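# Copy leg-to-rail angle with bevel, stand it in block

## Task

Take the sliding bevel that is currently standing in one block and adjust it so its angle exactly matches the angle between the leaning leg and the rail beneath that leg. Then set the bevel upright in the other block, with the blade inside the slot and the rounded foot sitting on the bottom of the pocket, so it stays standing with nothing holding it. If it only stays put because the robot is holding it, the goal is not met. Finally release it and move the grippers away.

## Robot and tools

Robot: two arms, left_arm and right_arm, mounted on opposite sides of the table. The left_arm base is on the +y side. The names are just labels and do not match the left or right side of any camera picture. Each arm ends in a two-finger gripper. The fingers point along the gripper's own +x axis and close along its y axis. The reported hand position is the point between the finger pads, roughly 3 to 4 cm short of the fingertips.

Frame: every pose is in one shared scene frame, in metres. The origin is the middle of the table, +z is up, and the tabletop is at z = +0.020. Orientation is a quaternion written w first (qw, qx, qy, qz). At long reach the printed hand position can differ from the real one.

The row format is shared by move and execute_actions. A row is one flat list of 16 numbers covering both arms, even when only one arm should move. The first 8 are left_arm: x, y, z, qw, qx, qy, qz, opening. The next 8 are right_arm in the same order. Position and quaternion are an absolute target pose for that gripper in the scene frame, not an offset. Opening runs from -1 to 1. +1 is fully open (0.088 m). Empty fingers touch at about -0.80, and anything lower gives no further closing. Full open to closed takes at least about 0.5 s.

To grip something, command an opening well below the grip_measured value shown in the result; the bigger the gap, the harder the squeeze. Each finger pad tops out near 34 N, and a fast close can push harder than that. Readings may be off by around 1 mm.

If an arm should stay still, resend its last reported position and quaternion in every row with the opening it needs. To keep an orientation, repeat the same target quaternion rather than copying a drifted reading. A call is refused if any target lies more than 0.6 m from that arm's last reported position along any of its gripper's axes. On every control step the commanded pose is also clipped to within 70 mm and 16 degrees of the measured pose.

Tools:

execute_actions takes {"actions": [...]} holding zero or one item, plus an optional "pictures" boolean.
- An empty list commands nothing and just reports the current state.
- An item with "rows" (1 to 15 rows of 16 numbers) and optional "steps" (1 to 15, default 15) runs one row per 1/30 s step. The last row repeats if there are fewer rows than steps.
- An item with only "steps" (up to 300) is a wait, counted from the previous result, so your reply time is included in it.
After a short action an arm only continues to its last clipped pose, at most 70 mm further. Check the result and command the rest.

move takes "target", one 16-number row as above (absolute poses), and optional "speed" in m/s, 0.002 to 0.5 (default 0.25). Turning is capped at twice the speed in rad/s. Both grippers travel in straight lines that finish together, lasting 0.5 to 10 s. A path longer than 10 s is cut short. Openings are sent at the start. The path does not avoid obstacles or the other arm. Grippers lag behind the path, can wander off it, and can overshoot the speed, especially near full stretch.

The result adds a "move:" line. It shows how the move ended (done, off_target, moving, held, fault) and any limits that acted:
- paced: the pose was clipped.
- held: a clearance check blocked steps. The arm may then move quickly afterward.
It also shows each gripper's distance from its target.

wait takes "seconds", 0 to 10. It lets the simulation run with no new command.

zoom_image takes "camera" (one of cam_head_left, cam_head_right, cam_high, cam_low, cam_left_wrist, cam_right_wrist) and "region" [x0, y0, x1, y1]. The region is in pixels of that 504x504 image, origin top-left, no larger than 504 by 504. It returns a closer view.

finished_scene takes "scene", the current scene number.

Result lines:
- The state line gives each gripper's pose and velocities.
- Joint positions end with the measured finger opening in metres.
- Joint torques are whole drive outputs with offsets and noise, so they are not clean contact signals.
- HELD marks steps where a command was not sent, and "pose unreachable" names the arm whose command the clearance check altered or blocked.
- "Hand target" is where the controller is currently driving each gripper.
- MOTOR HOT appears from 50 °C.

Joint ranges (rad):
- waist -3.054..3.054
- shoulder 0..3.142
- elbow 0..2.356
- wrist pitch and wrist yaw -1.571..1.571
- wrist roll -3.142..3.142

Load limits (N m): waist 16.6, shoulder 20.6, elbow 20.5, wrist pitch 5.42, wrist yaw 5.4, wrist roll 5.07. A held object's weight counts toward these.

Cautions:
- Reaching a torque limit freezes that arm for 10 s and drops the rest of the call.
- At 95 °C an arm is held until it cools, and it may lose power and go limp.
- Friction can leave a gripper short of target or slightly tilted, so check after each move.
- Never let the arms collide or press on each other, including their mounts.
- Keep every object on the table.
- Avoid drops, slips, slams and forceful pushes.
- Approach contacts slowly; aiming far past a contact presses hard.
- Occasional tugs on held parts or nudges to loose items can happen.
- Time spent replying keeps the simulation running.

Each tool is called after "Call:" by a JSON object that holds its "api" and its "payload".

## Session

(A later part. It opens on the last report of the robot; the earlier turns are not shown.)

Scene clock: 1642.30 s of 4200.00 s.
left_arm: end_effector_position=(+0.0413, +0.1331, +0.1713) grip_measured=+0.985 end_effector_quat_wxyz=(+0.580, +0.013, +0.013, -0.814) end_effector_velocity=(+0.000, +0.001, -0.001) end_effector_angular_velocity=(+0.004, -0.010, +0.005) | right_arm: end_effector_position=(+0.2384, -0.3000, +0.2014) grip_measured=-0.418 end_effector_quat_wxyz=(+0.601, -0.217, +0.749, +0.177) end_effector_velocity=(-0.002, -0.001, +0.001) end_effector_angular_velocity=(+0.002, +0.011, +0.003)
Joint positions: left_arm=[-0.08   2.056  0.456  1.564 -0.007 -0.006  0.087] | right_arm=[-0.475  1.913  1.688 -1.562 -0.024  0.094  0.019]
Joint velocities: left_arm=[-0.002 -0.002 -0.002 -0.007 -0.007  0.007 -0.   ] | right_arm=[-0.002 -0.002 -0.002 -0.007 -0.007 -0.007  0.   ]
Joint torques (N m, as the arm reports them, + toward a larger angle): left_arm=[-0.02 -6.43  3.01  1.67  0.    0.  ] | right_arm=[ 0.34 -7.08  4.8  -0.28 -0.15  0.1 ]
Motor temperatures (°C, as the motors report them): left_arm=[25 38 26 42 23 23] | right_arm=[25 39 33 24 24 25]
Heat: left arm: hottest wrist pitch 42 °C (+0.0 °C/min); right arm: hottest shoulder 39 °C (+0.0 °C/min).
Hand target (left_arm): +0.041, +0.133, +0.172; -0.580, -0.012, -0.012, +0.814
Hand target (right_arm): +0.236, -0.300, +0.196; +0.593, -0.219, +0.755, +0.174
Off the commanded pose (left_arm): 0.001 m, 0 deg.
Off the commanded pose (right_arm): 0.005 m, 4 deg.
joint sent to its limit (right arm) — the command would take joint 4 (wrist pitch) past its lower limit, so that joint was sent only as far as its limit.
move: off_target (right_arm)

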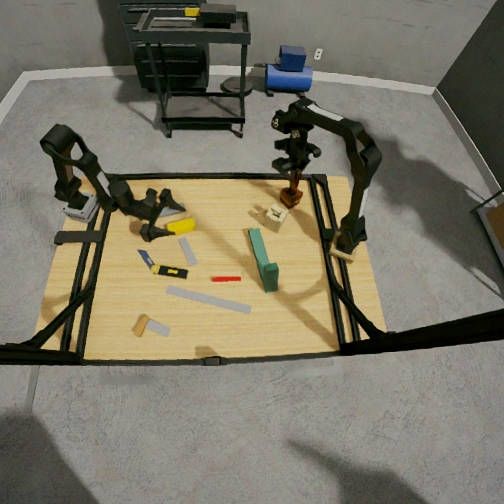

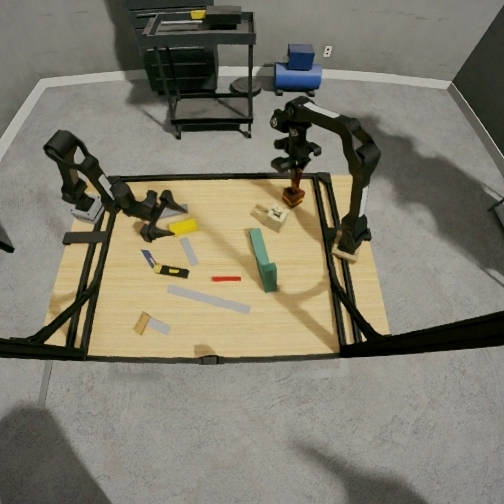

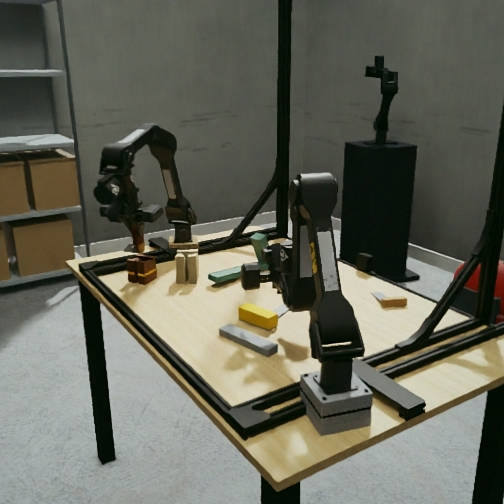

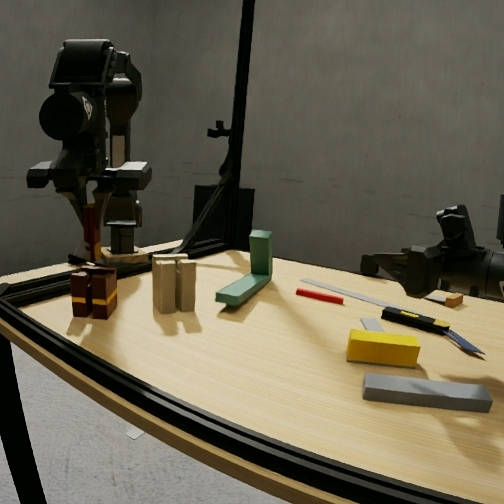

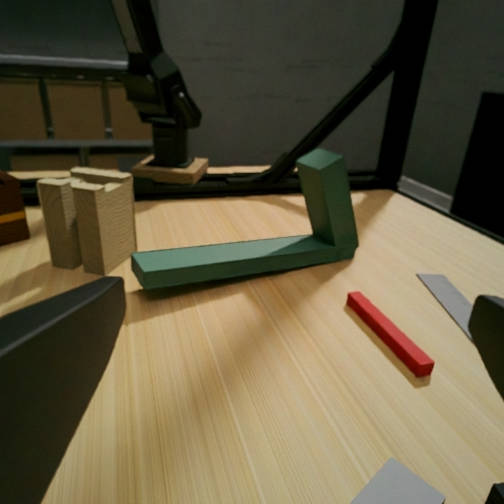

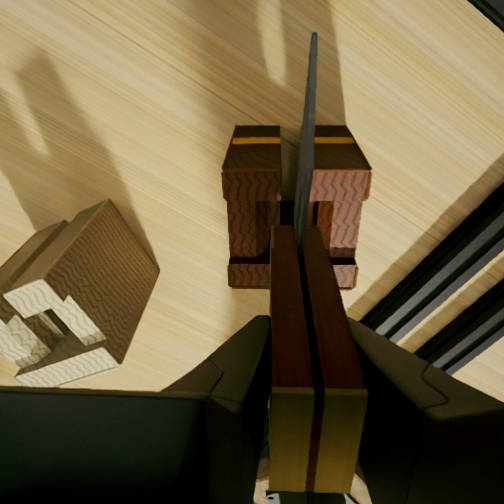

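Call:
{"api": "move", "payload": {"target": [0.0413,0.1329,0.1721,0.580,0.012,0.012,-0.814,1,0.2338,-0.3012,0.184,0.5777,-0.2235,0.7667,0.1684,-0.62], "speed": 0.01}}

Scene clock: 1657.60 s of 4200.00 s.
left_arm: end_effector_position=(+0.0413, +0.1331, +0.1712) grip_measured=+0.985 end_effector_quat_wxyz=(+0.580, +0.013, +0.013, -0.814) end_effector_velocity=(-0.000, -0.000, -0.003) end_effector_angular_velocity=(+0.018, +0.001, +0.005) | right_arm: end_effector_position=(+0.2354, -0.3019, +0.1889) grip_measured=-0.418 end_effector_quat_wxyz=(+0.585, -0.222, +0.762, +0.170) end_effector_velocity=(+0.001, +0.001, -0.000) end_effector_angular_velocity=(+0.012, -0.000, +0.003)
Joint positions: left_arm=[-0.08   2.056  0.456  1.563 -0.007 -0.006  0.087] | right_arm=[-0.474  1.937  1.663 -1.557 -0.025  0.095  0.019]
Joint velocities: left_arm=[-0.002 -0.002  0.002 -0.022 -0.007 -0.007  0.   ] | right_arm=[-0.002 -0.002 -0.002  0.007 -0.007 -0.007 -0.   ]
Joint torques (N m, as the arm reports them, + toward a larger angle): left_arm=[-0.03 -6.43  3.05  1.66  0.    0.  ] | right_arm=[ 0.33 -7.16  4.67 -0.17 -0.15  0.08]
Motor temperatures (°C, as the motors report them): left_arm=[25 38 26 42 23 23] | right_arm=[25 39 32 24 24 25]
Heat: left arm: hottest wrist pitch 42 °C (+0.0 °C/min); right arm: hottest shoulder 39 °C (+1.0 °C/min).
Hand target (left_arm): +0.041, +0.133, +0.172; -0.580, -0.012, -0.012, +0.814
Hand target (right_arm): +0.234, -0.301, +0.184; +0.578, -0.224, +0.767, +0.169
Off the commanded pose (left_arm): 0.001 m, 0 deg.
Off the commanded pose (right_arm): 0.005 m, 1 deg.
move: done

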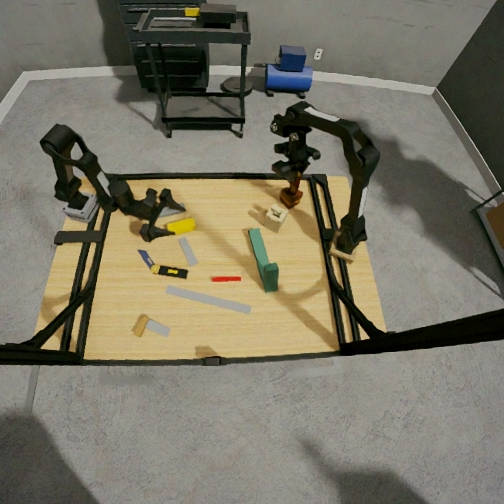

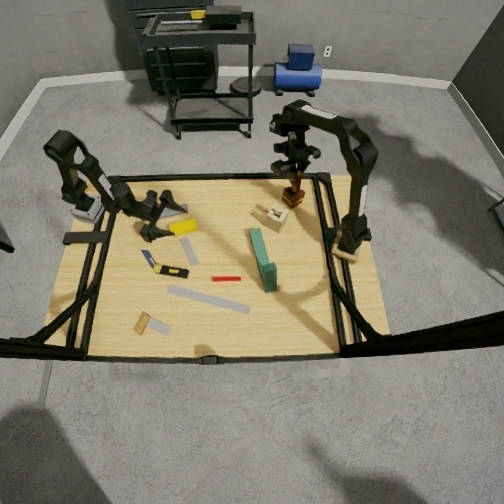

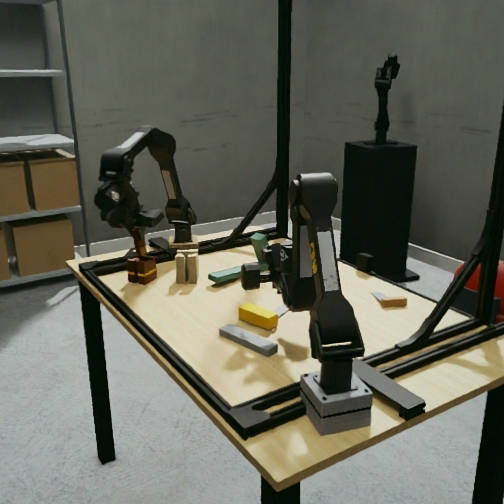

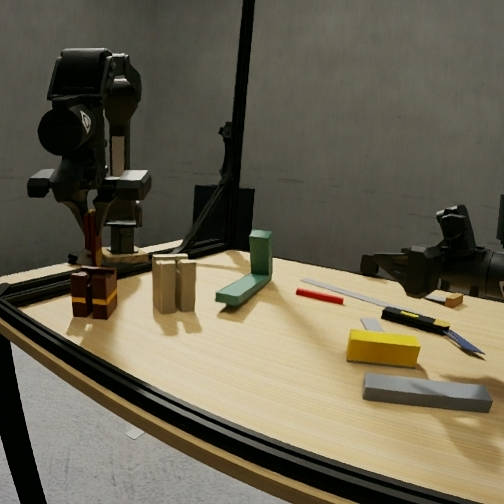

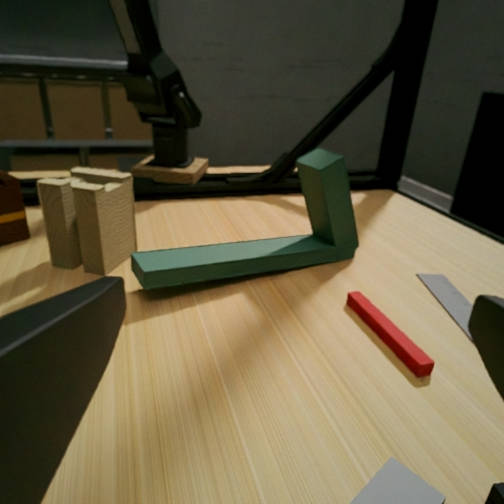

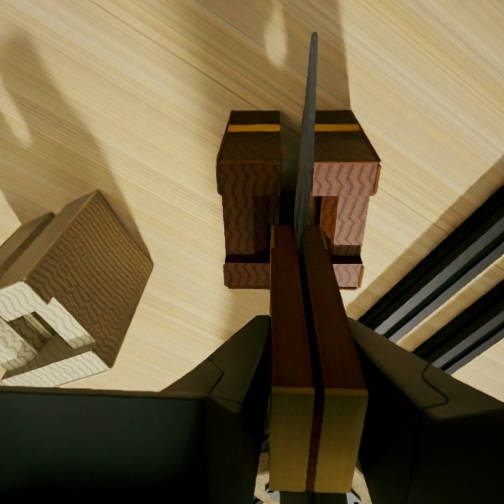

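Call:
{"api": "zoom_image", "payload": {"camera": "cam_right_wrist", "region": [200,100,400,300]}}

Call:
{"api": "zoom_image", "payload": {"camera": "cam_low", "region": [30,190,150,330]}}

Region (200, 100, 400, 300) of cam_right_wrist's 504x504 image, scaled by 2.520, with more detail than that image has.

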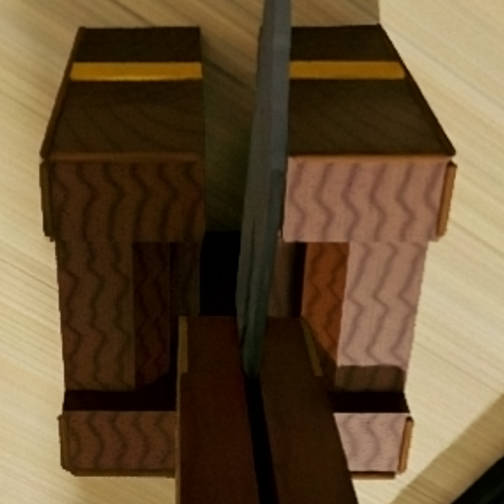

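Region (30, 190, 150, 330) of cam_low's 504x504 image, scaled by 3.600, with more detail than that image has; it fills the left 432 columns of this view, and the rest is white.

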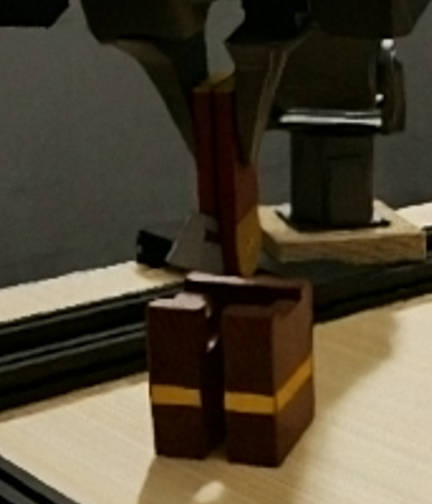

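Call:
{"api": "move", "payload": {"target": [0.0413,0.1329,0.1721,0.580,0.012,0.012,-0.814,1,0.2362,-0.2998,0.176,0.5792,-0.2167,0.7687,0.1633,-0.62], "speed": 0.006}}

Scene clock: 1687.43 s of 4200.00 s.
left_arm: end_effector_position=(+0.0413, +0.1332, +0.1710) grip_measured=+0.985 end_effector_quat_wxyz=(+0.580, +0.013, +0.013, -0.814) end_effector_velocity=(+0.000, +0.001, -0.001) end_effector_angular_velocity=(+0.009, +0.004, +0.005) | right_arm: end_effector_position=(+0.2374, -0.2994, +0.1810) grip_measured=-0.418 end_effector_quat_wxyz=(+0.586, -0.217, +0.763, +0.167) end_effector_velocity=(-0.001, -0.000, +0.002) end_effector_angular_velocity=(+0.006, +0.007, +0.003)
Joint positions: left_arm=[-0.08   2.057  0.456  1.563 -0.007 -0.006  0.087] | right_arm=[-0.474  1.95   1.65  -1.53  -0.029  0.108  0.019]
Joint velocities: left_arm=[-0.002 -0.002 -0.002 -0.007 -0.007 -0.007 -0.   ] | right_arm=[-0.002 -0.002  0.002 -0.007 -0.007 -0.007  0.   ]
Joint torques (N m, as the arm reports them, + toward a larger angle): left_arm=[-0.02 -6.42  3.03  1.68  0.    0.02] | right_arm=[-0.01 -7.27  4.7  -0.18 -0.17  0.1 ]
Motor temperatures (°C, as the motors report them): left_arm=[25 38 26 42 23 23] | right_arm=[25 39 30 24 24 25]
Heat: left arm: hottest wrist pitch 42 °C (+0.0 °C/min); right arm: hottest shoulder 39 °C (+0.0 °C/min).
Hand target (left_arm): +0.041, +0.133, +0.172; -0.580, -0.012, -0.012, +0.814
Hand target (right_arm): +0.236, -0.300, +0.176; +0.579, -0.217, +0.769, +0.163
Off the commanded pose (left_arm): 0.001 m, 0 deg.
Off the commanded pose (right_arm): 0.005 m, 1 deg.
move: done

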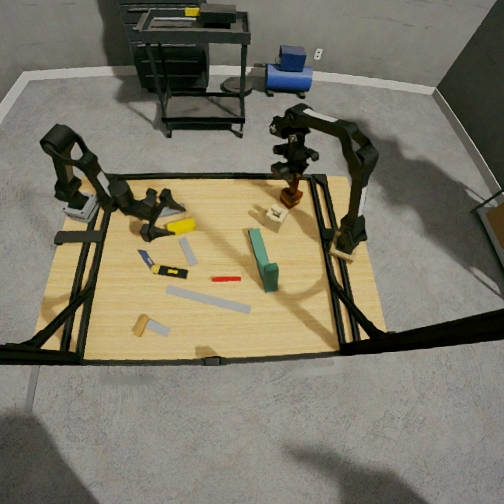

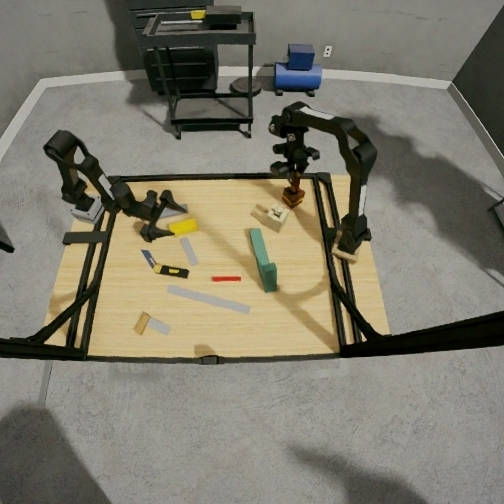

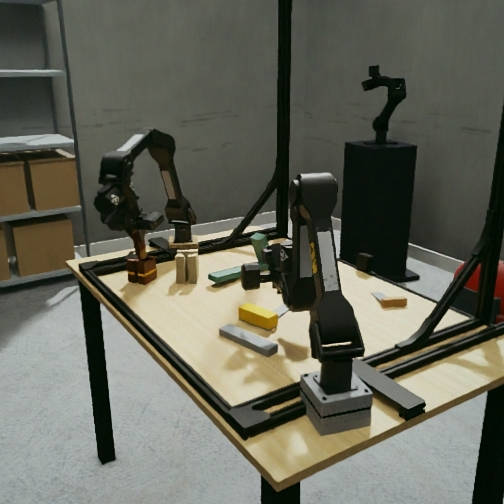

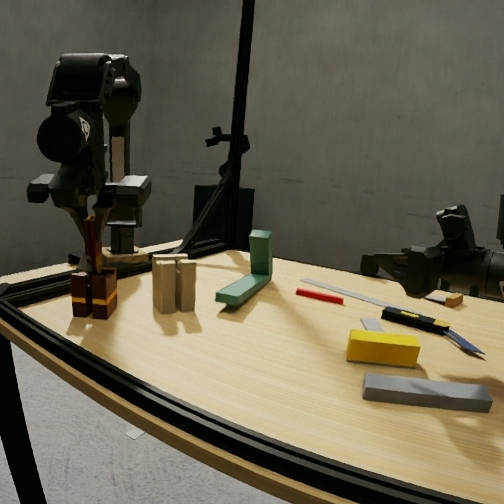

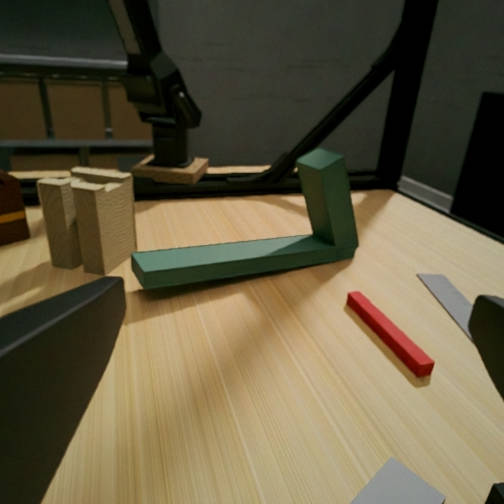

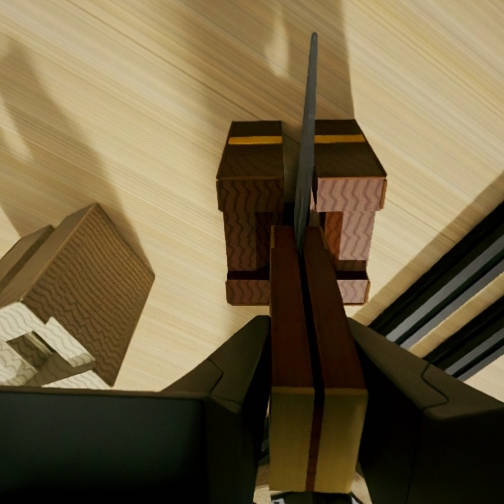

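Call:
{"api": "zoom_image", "payload": {"camera": "cam_right_wrist", "region": [200,110,400,310]}}

Call:
{"api": "zoom_image", "payload": {"camera": "cam_low", "region": [30,190,150,330]}}

Region (200, 110, 400, 310) of cam_right_wrist's 504x504 image, scaled by 2.520, with more detail than that image has.

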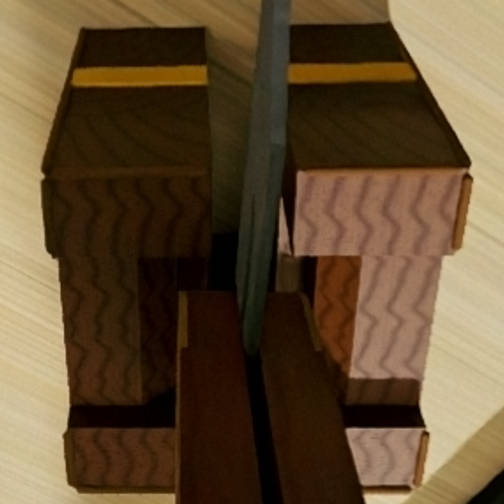

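Region (30, 190, 150, 330) of cam_low's 504x504 image, scaled by 3.600, with more detail than that image has; it fills the left 432 columns of this view, and the rest is white.

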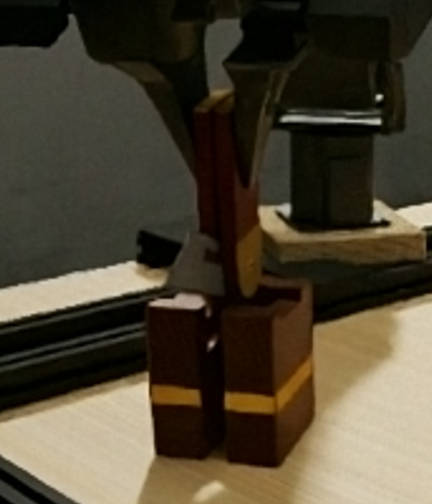

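Call:
{"api": "move", "payload": {"target": [0.0413,0.1329,0.1721,0.580,0.012,0.012,-0.814,1,0.2381,-0.3029,0.177,0.5792,-0.2167,0.7687,0.1633,-0.62], "speed": 0.004}}

Scene clock: 1714.90 s of 4200.00 s.
left_arm: end_effector_position=(+0.0414, +0.1331, +0.1710) grip_measured=+0.985 end_effector_quat_wxyz=(+0.580, +0.013, +0.013, -0.814) end_effector_velocity=(+0.002, -0.000, -0.001) end_effector_angular_velocity=(+0.009, +0.004, +0.020) | right_arm: end_effector_position=(+0.2384, -0.3013, +0.1791) grip_measured=-0.418 end_effector_quat_wxyz=(+0.584, -0.216, +0.765, +0.165) end_effector_velocity=(-0.000, +0.002, +0.001) end_effector_angular_velocity=(+0.015, -0.004, +0.008)
Joint positions: left_arm=[-0.08   2.057  0.456  1.563 -0.007 -0.006  0.087] | right_arm=[-0.481  1.955  1.647 -1.529 -0.029  0.106  0.019]
Joint velocities: left_arm=[-0.002 -0.002 -0.002 -0.007 -0.022 -0.007 -0.   ] | right_arm=[ 0.002 -0.007 -0.002  0.007 -0.007 -0.007  0.   ]
Joint torques (N m, as the arm reports them, + toward a larger angle): left_arm=[ 0.   -6.48  3.04  1.68 -0.01  0.02] | right_arm=[-0.29 -7.95  5.27 -0.48 -0.05 -0.1 ]
Motor temperatures (°C, as the motors report them): left_arm=[25 38 26 42 23 23] | right_arm=[25 39 30 23 24 25]
Heat: left arm: hottest wrist pitch 42 °C (+0.0 °C/min); right arm: hottest shoulder 39 °C (+0.0 °C/min).
Hand target (left_arm): +0.041, +0.133, +0.172; -0.580, -0.012, -0.012, +0.814
Hand target (right_arm): +0.238, -0.303, +0.177; +0.579, -0.217, +0.769, +0.163
Off the commanded pose (left_arm): 0.001 m, 0 deg.
Off the commanded pose (right_arm): 0.003 m, 1 deg.
move: done

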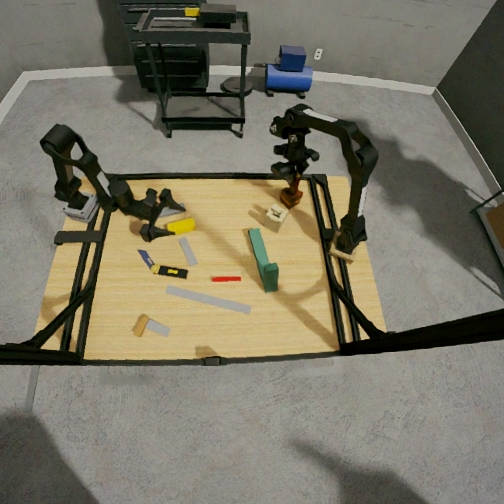

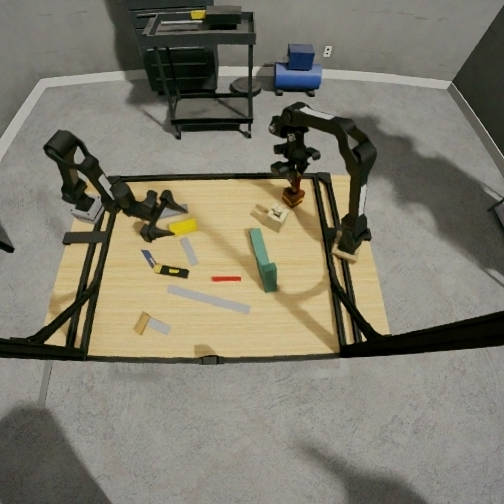

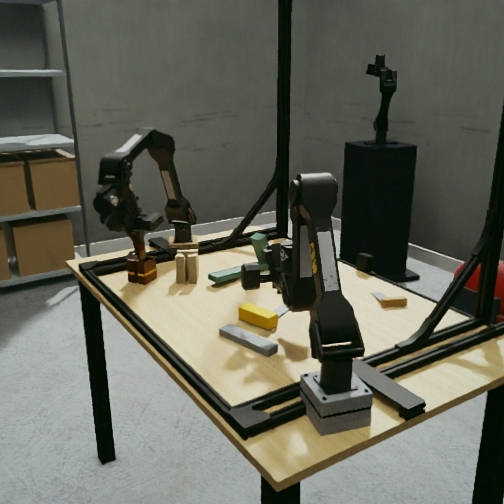

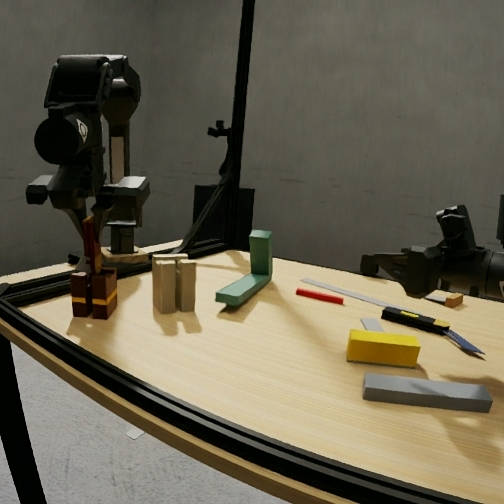

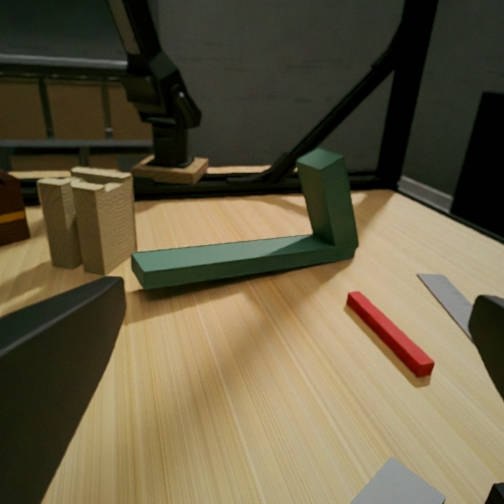

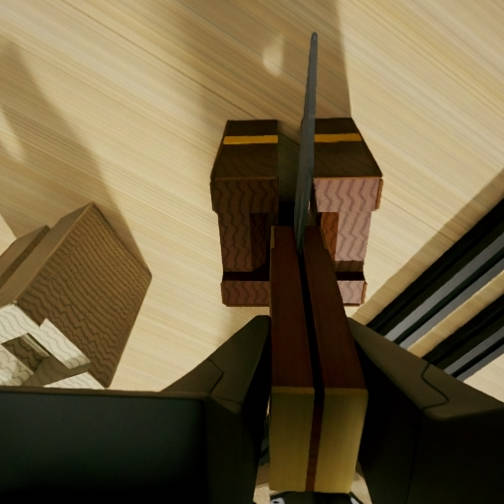

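Call:
{"api": "move", "payload": {"target": [0.0413,0.1329,0.1721,0.580,0.012,0.012,-0.814,1,0.2379,-0.3025,0.166,0.5792,-0.2167,0.7687,0.1633,-0.62], "speed": 0.005}}

Scene clock: 1724.10 s of 4200.00 s.
left_arm: end_effector_position=(+0.0414, +0.1331, +0.1710) grip_measured=+0.985 end_effector_quat_wxyz=(+0.580, +0.013, +0.013, -0.814) end_effector_velocity=(-0.002, +0.001, -0.001) end_effector_angular_velocity=(+0.009, +0.005, -0.009) | right_arm: end_effector_position=(+0.2385, -0.3012, +0.1703) grip_measured=-0.418 end_effector_quat_wxyz=(+0.585, -0.215, +0.764, +0.165) end_effector_velocity=(-0.003, -0.002, -0.000) end_effector_angular_velocity=(-0.000, +0.015, +0.003)
Joint positions: left_arm=[-0.08   2.057  0.456  1.563 -0.007 -0.006  0.087] | right_arm=[-0.481  1.955  1.614 -1.492 -0.029  0.106  0.019]
Joint velocities: left_arm=[-0.002 -0.002 -0.002 -0.007  0.007 -0.007  0.   ] | right_arm=[-0.002 -0.002 -0.007 -0.007 -0.007 -0.007 -0.   ]
Joint torques (N m, as the arm reports them, + toward a larger angle): left_arm=[-0.05 -6.44  3.03  1.68  0.    0.01] | right_arm=[-0.15 -7.6   4.63 -0.18 -0.06 -0.06]
Motor temperatures (°C, as the motors report them): left_arm=[25 38 26 42 23 23] | right_arm=[25 39 30 24 24 25]
Heat: left arm: hottest wrist pitch 42 °C (+0.0 °C/min); right arm: hottest shoulder 39 °C (+0.0 °C/min).
Hand target (left_arm): +0.041, +0.133, +0.172; -0.580, -0.012, -0.012, +0.814
Hand target (right_arm): +0.238, -0.303, +0.166; +0.579, -0.217, +0.769, +0.163
Off the commanded pose (left_arm): 0.001 m, 0 deg.
Off the commanded pose (right_arm): 0.005 m, 1 deg.
move: done

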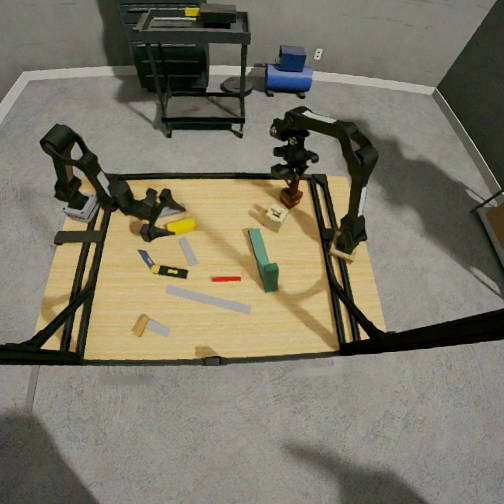

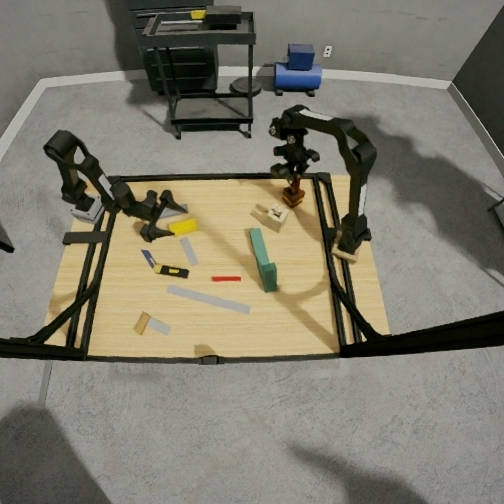

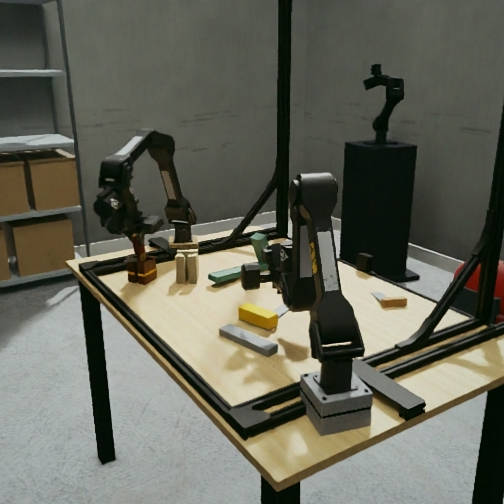

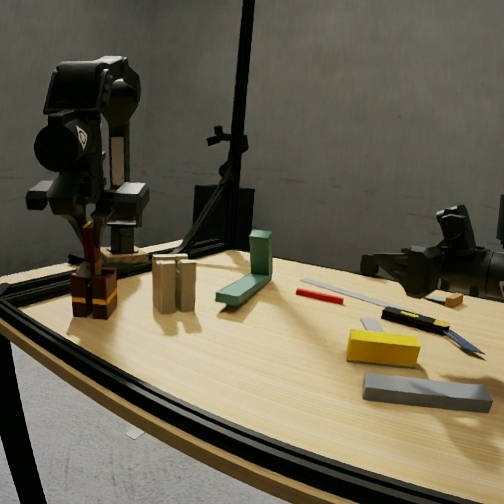

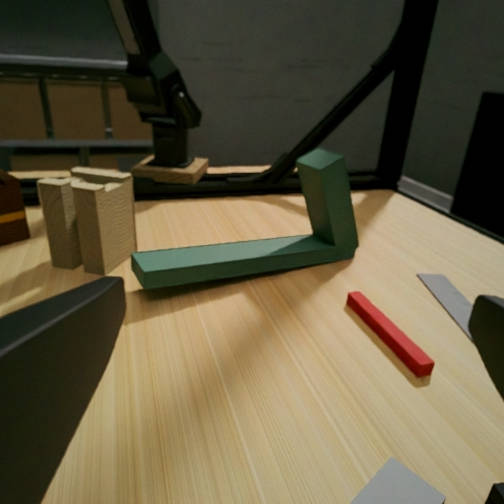

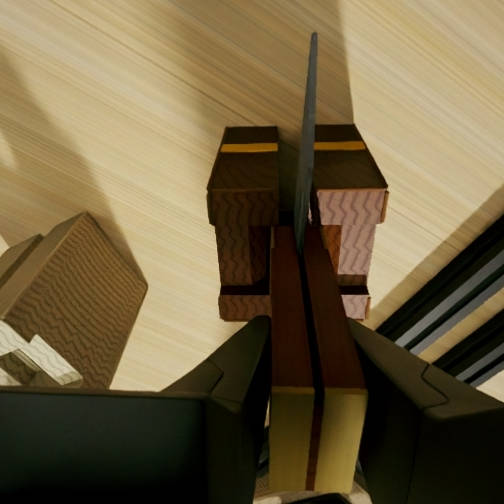

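Call:
{"api": "zoom_image", "payload": {"camera": "cam_right_wrist", "region": [200,120,400,330]}}

Call:
{"api": "zoom_image", "payload": {"camera": "cam_low", "region": [30,190,150,330]}}

Region (200, 120, 400, 330) of cam_right_wrist's 504x504 image, scaled by 2.400, with more detail than that image has; it fills the left 480 columns of this view, and the rest is white.

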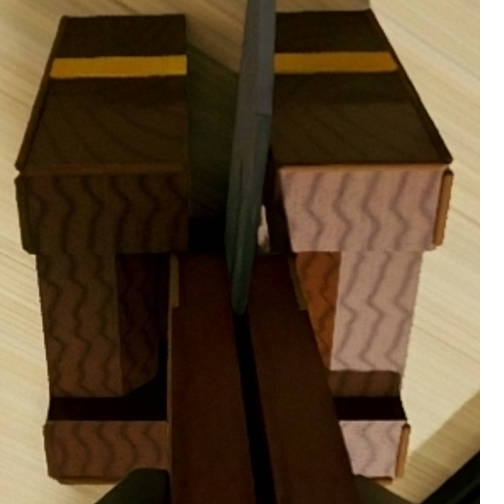

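Region (30, 190, 150, 330) of cam_low's 504x504 image, scaled by 3.600, with more detail than that image has; it fills the left 432 columns of this view, and the rest is white.

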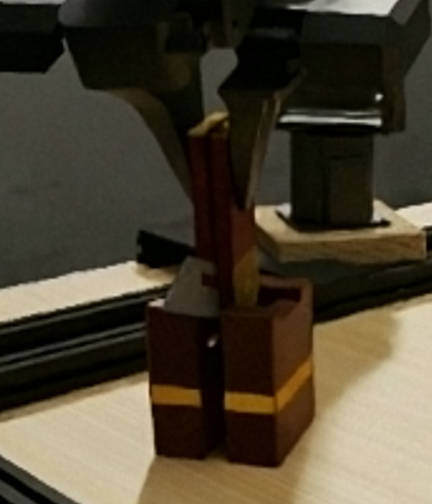

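Call:
{"api": "move", "payload": {"target": [0.0413,0.1329,0.1721,0.580,0.012,0.012,-0.814,1,0.2379,-0.3025,0.154,0.5777,-0.2167,0.7700,0.1625,-0.62], "speed": 0.005}}

Scene clock: 1736.43 s of 4200.00 s.
left_arm: end_effector_position=(+0.0415, +0.1331, +0.1711) grip_measured=+0.985 end_effector_quat_wxyz=(+0.580, +0.013, +0.013, -0.814) end_effector_velocity=(+0.000, +0.000, +0.001) end_effector_angular_velocity=(+0.005, +0.006, +0.005) | right_arm: end_effector_position=(+0.2382, -0.3016, +0.1592) grip_measured=-0.418 end_effector_quat_wxyz=(+0.583, -0.216, +0.765, +0.165) end_effector_velocity=(-0.004, -0.003, +0.002) end_effector_angular_velocity=(-0.006, +0.023, +0.003)
Joint positions: left_arm=[-0.08   2.057  0.456  1.564 -0.007 -0.006  0.087] | right_arm=[-0.481  1.962  1.578 -1.454 -0.029  0.105  0.019]
Joint velocities: left_arm=[-0.002 -0.007 -0.002 -0.007 -0.007 -0.007 -0.   ] | right_arm=[-0.002 -0.002 -0.002 -0.022 -0.007 -0.007  0.   ]
Joint torques (N m, as the arm reports them, + toward a larger angle): left_arm=[-0.05 -6.49  3.04  1.68 -0.01  0.02] | right_arm=[-0.18 -7.19  4.75 -0.02 -0.08 -0.04]
Motor temperatures (°C, as the motors report them): left_arm=[25 38 26 42 23 23] | right_arm=[25 39 30 24 24 25]
Heat: left arm: hottest wrist pitch 42 °C (+0.0 °C/min); right arm: hottest shoulder 39 °C (+0.0 °C/min).
Hand target (left_arm): +0.041, +0.133, +0.172; -0.580, -0.012, -0.012, +0.814
Hand target (right_arm): +0.238, -0.303, +0.154; +0.578, -0.217, +0.770, +0.163
Off the commanded pose (left_arm): 0.001 m, 0 deg.
Off the commanded pose (right_arm): 0.005 m, 1 deg.
move: done

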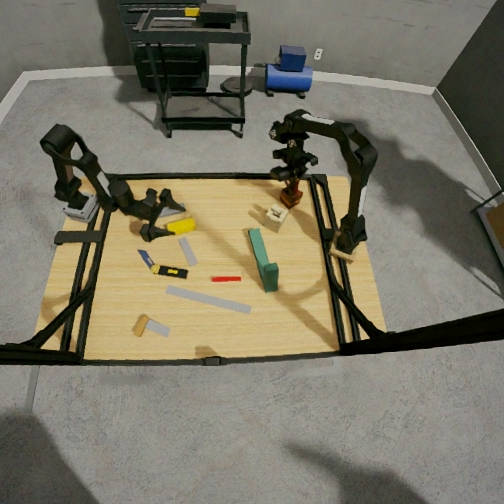

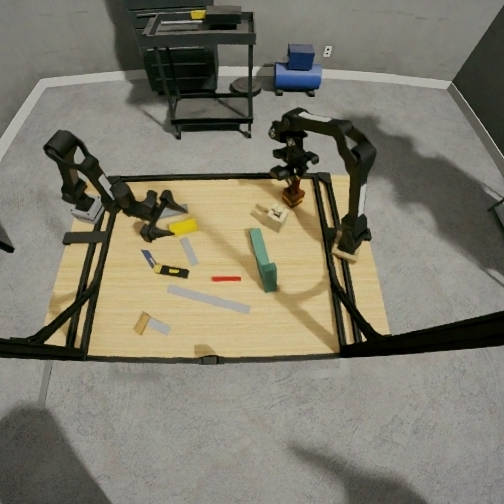

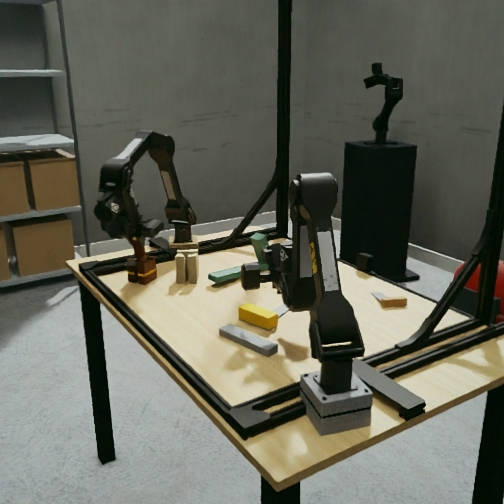

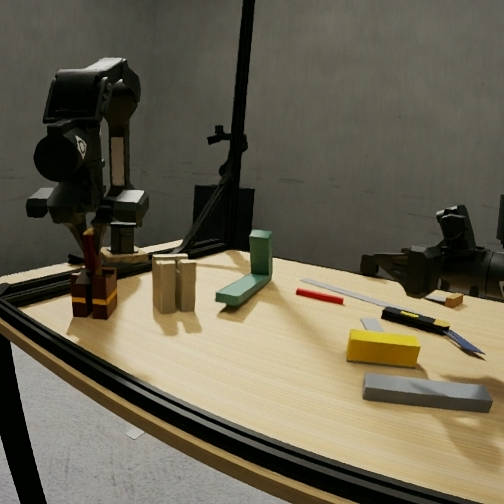

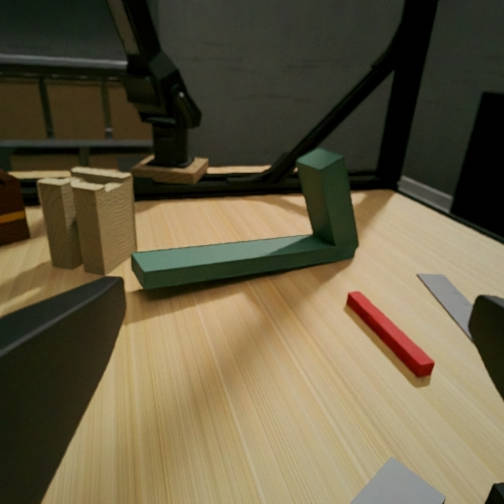

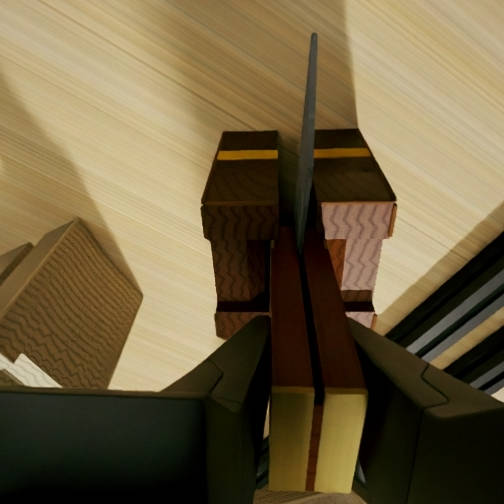

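Call:
{"api": "zoom_image", "payload": {"camera": "cam_low", "region": [30,190,150,330]}}

Region (30, 190, 150, 330) of cam_low's 504x504 image, scaled by 3.600, with more detail than that image has; it fills the left 432 columns of this view, and the rest is white.

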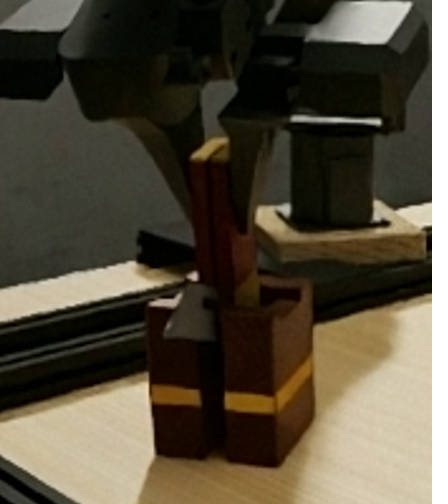

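Call:
{"api": "move", "payload": {"target": [0.0413,0.1329,0.1721,0.580,0.012,0.012,-0.814,1,0.2379,-0.3025,0.143,0.5777,-0.2167,0.7700,0.1625,-0.62], "speed": 0.005}}

Scene clock: 1750.67 s of 4200.00 s.
left_arm: end_effector_position=(+0.0413, +0.1331, +0.1711) grip_measured=+0.985 end_effector_quat_wxyz=(+0.580, +0.013, +0.013, -0.814) end_effector_velocity=(-0.002, +0.001, -0.000) end_effector_angular_velocity=(+0.005, +0.022, -0.009) | right_arm: end_effector_position=(+0.2372, -0.3023, +0.1555) grip_measured=-0.418 end_effector_quat_wxyz=(+0.583, -0.216, +0.766, +0.164) end_effector_velocity=(-0.001, -0.002, +0.002) end_effector_angular_velocity=(+0.006, +0.007, -0.002)
Joint positions: left_arm=[-0.08   2.057  0.456  1.564 -0.007 -0.006  0.087] | right_arm=[-0.481  1.961  1.562 -1.44  -0.029  0.105  0.019]
Joint velocities: left_arm=[-0.002  0.002 -0.002  0.007  0.007 -0.022  0.   ] | right_arm=[-0.007 -0.007 -0.002 -0.007 -0.007 -0.007 -0.   ]
Joint torques (N m, as the arm reports them, + toward a larger angle): left_arm=[-0.06 -6.47  3.04  1.66  0.    0.02] | right_arm=[-0.14 -6.23  2.53  1.77 -0.07 -0.03]
Motor temperatures (°C, as the motors report them): left_arm=[25 38 26 42 23 23] | right_arm=[25 39 30 24 24 25]
Heat: left arm: hottest wrist pitch 42 °C (+0.0 °C/min); right arm: hottest shoulder 39 °C (+0.0 °C/min).
Hand target (left_arm): +0.041, +0.133, +0.172; -0.580, -0.012, -0.012, +0.814
Hand target (right_arm): +0.237, -0.303, +0.143; +0.577, -0.217, +0.770, +0.162
Off the commanded pose (left_arm): 0.001 m, 0 deg.
Off the commanded pose (right_arm): 0.013 m, 1 deg.
move: off_target (right_arm)

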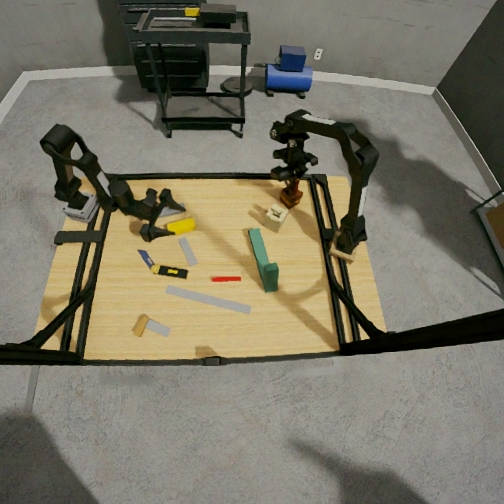

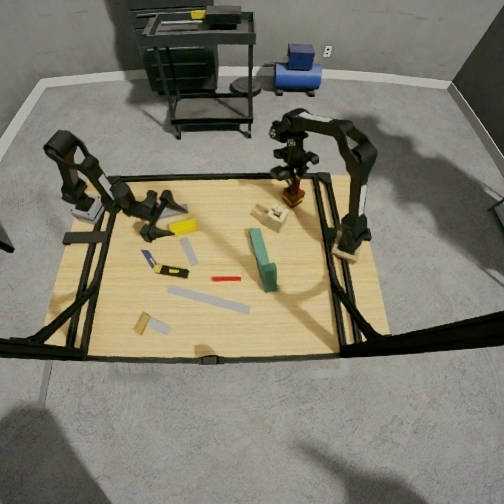

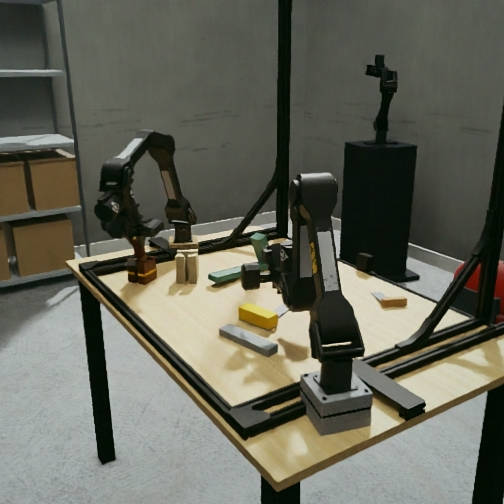

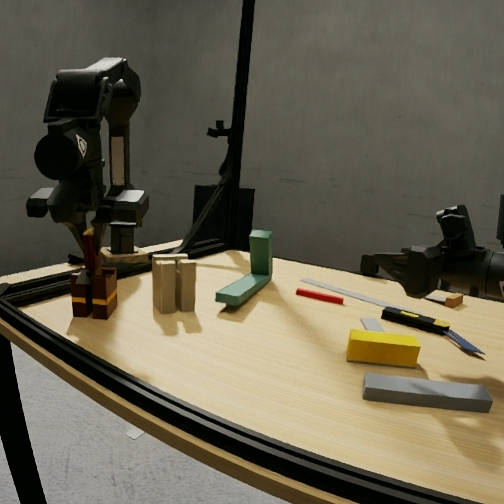

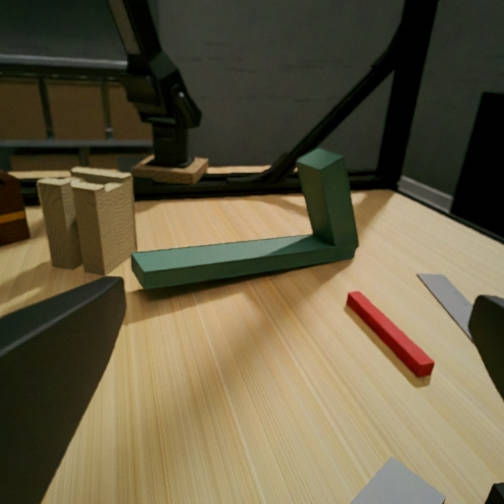

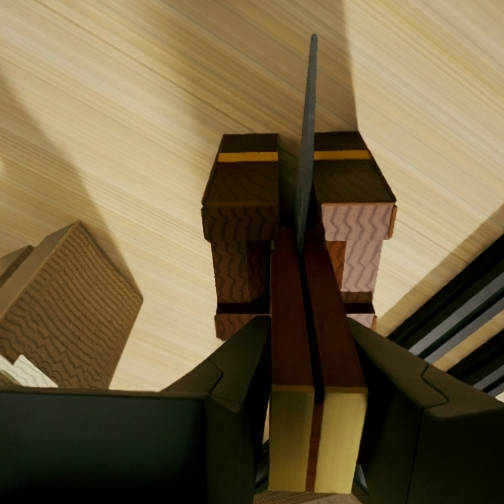

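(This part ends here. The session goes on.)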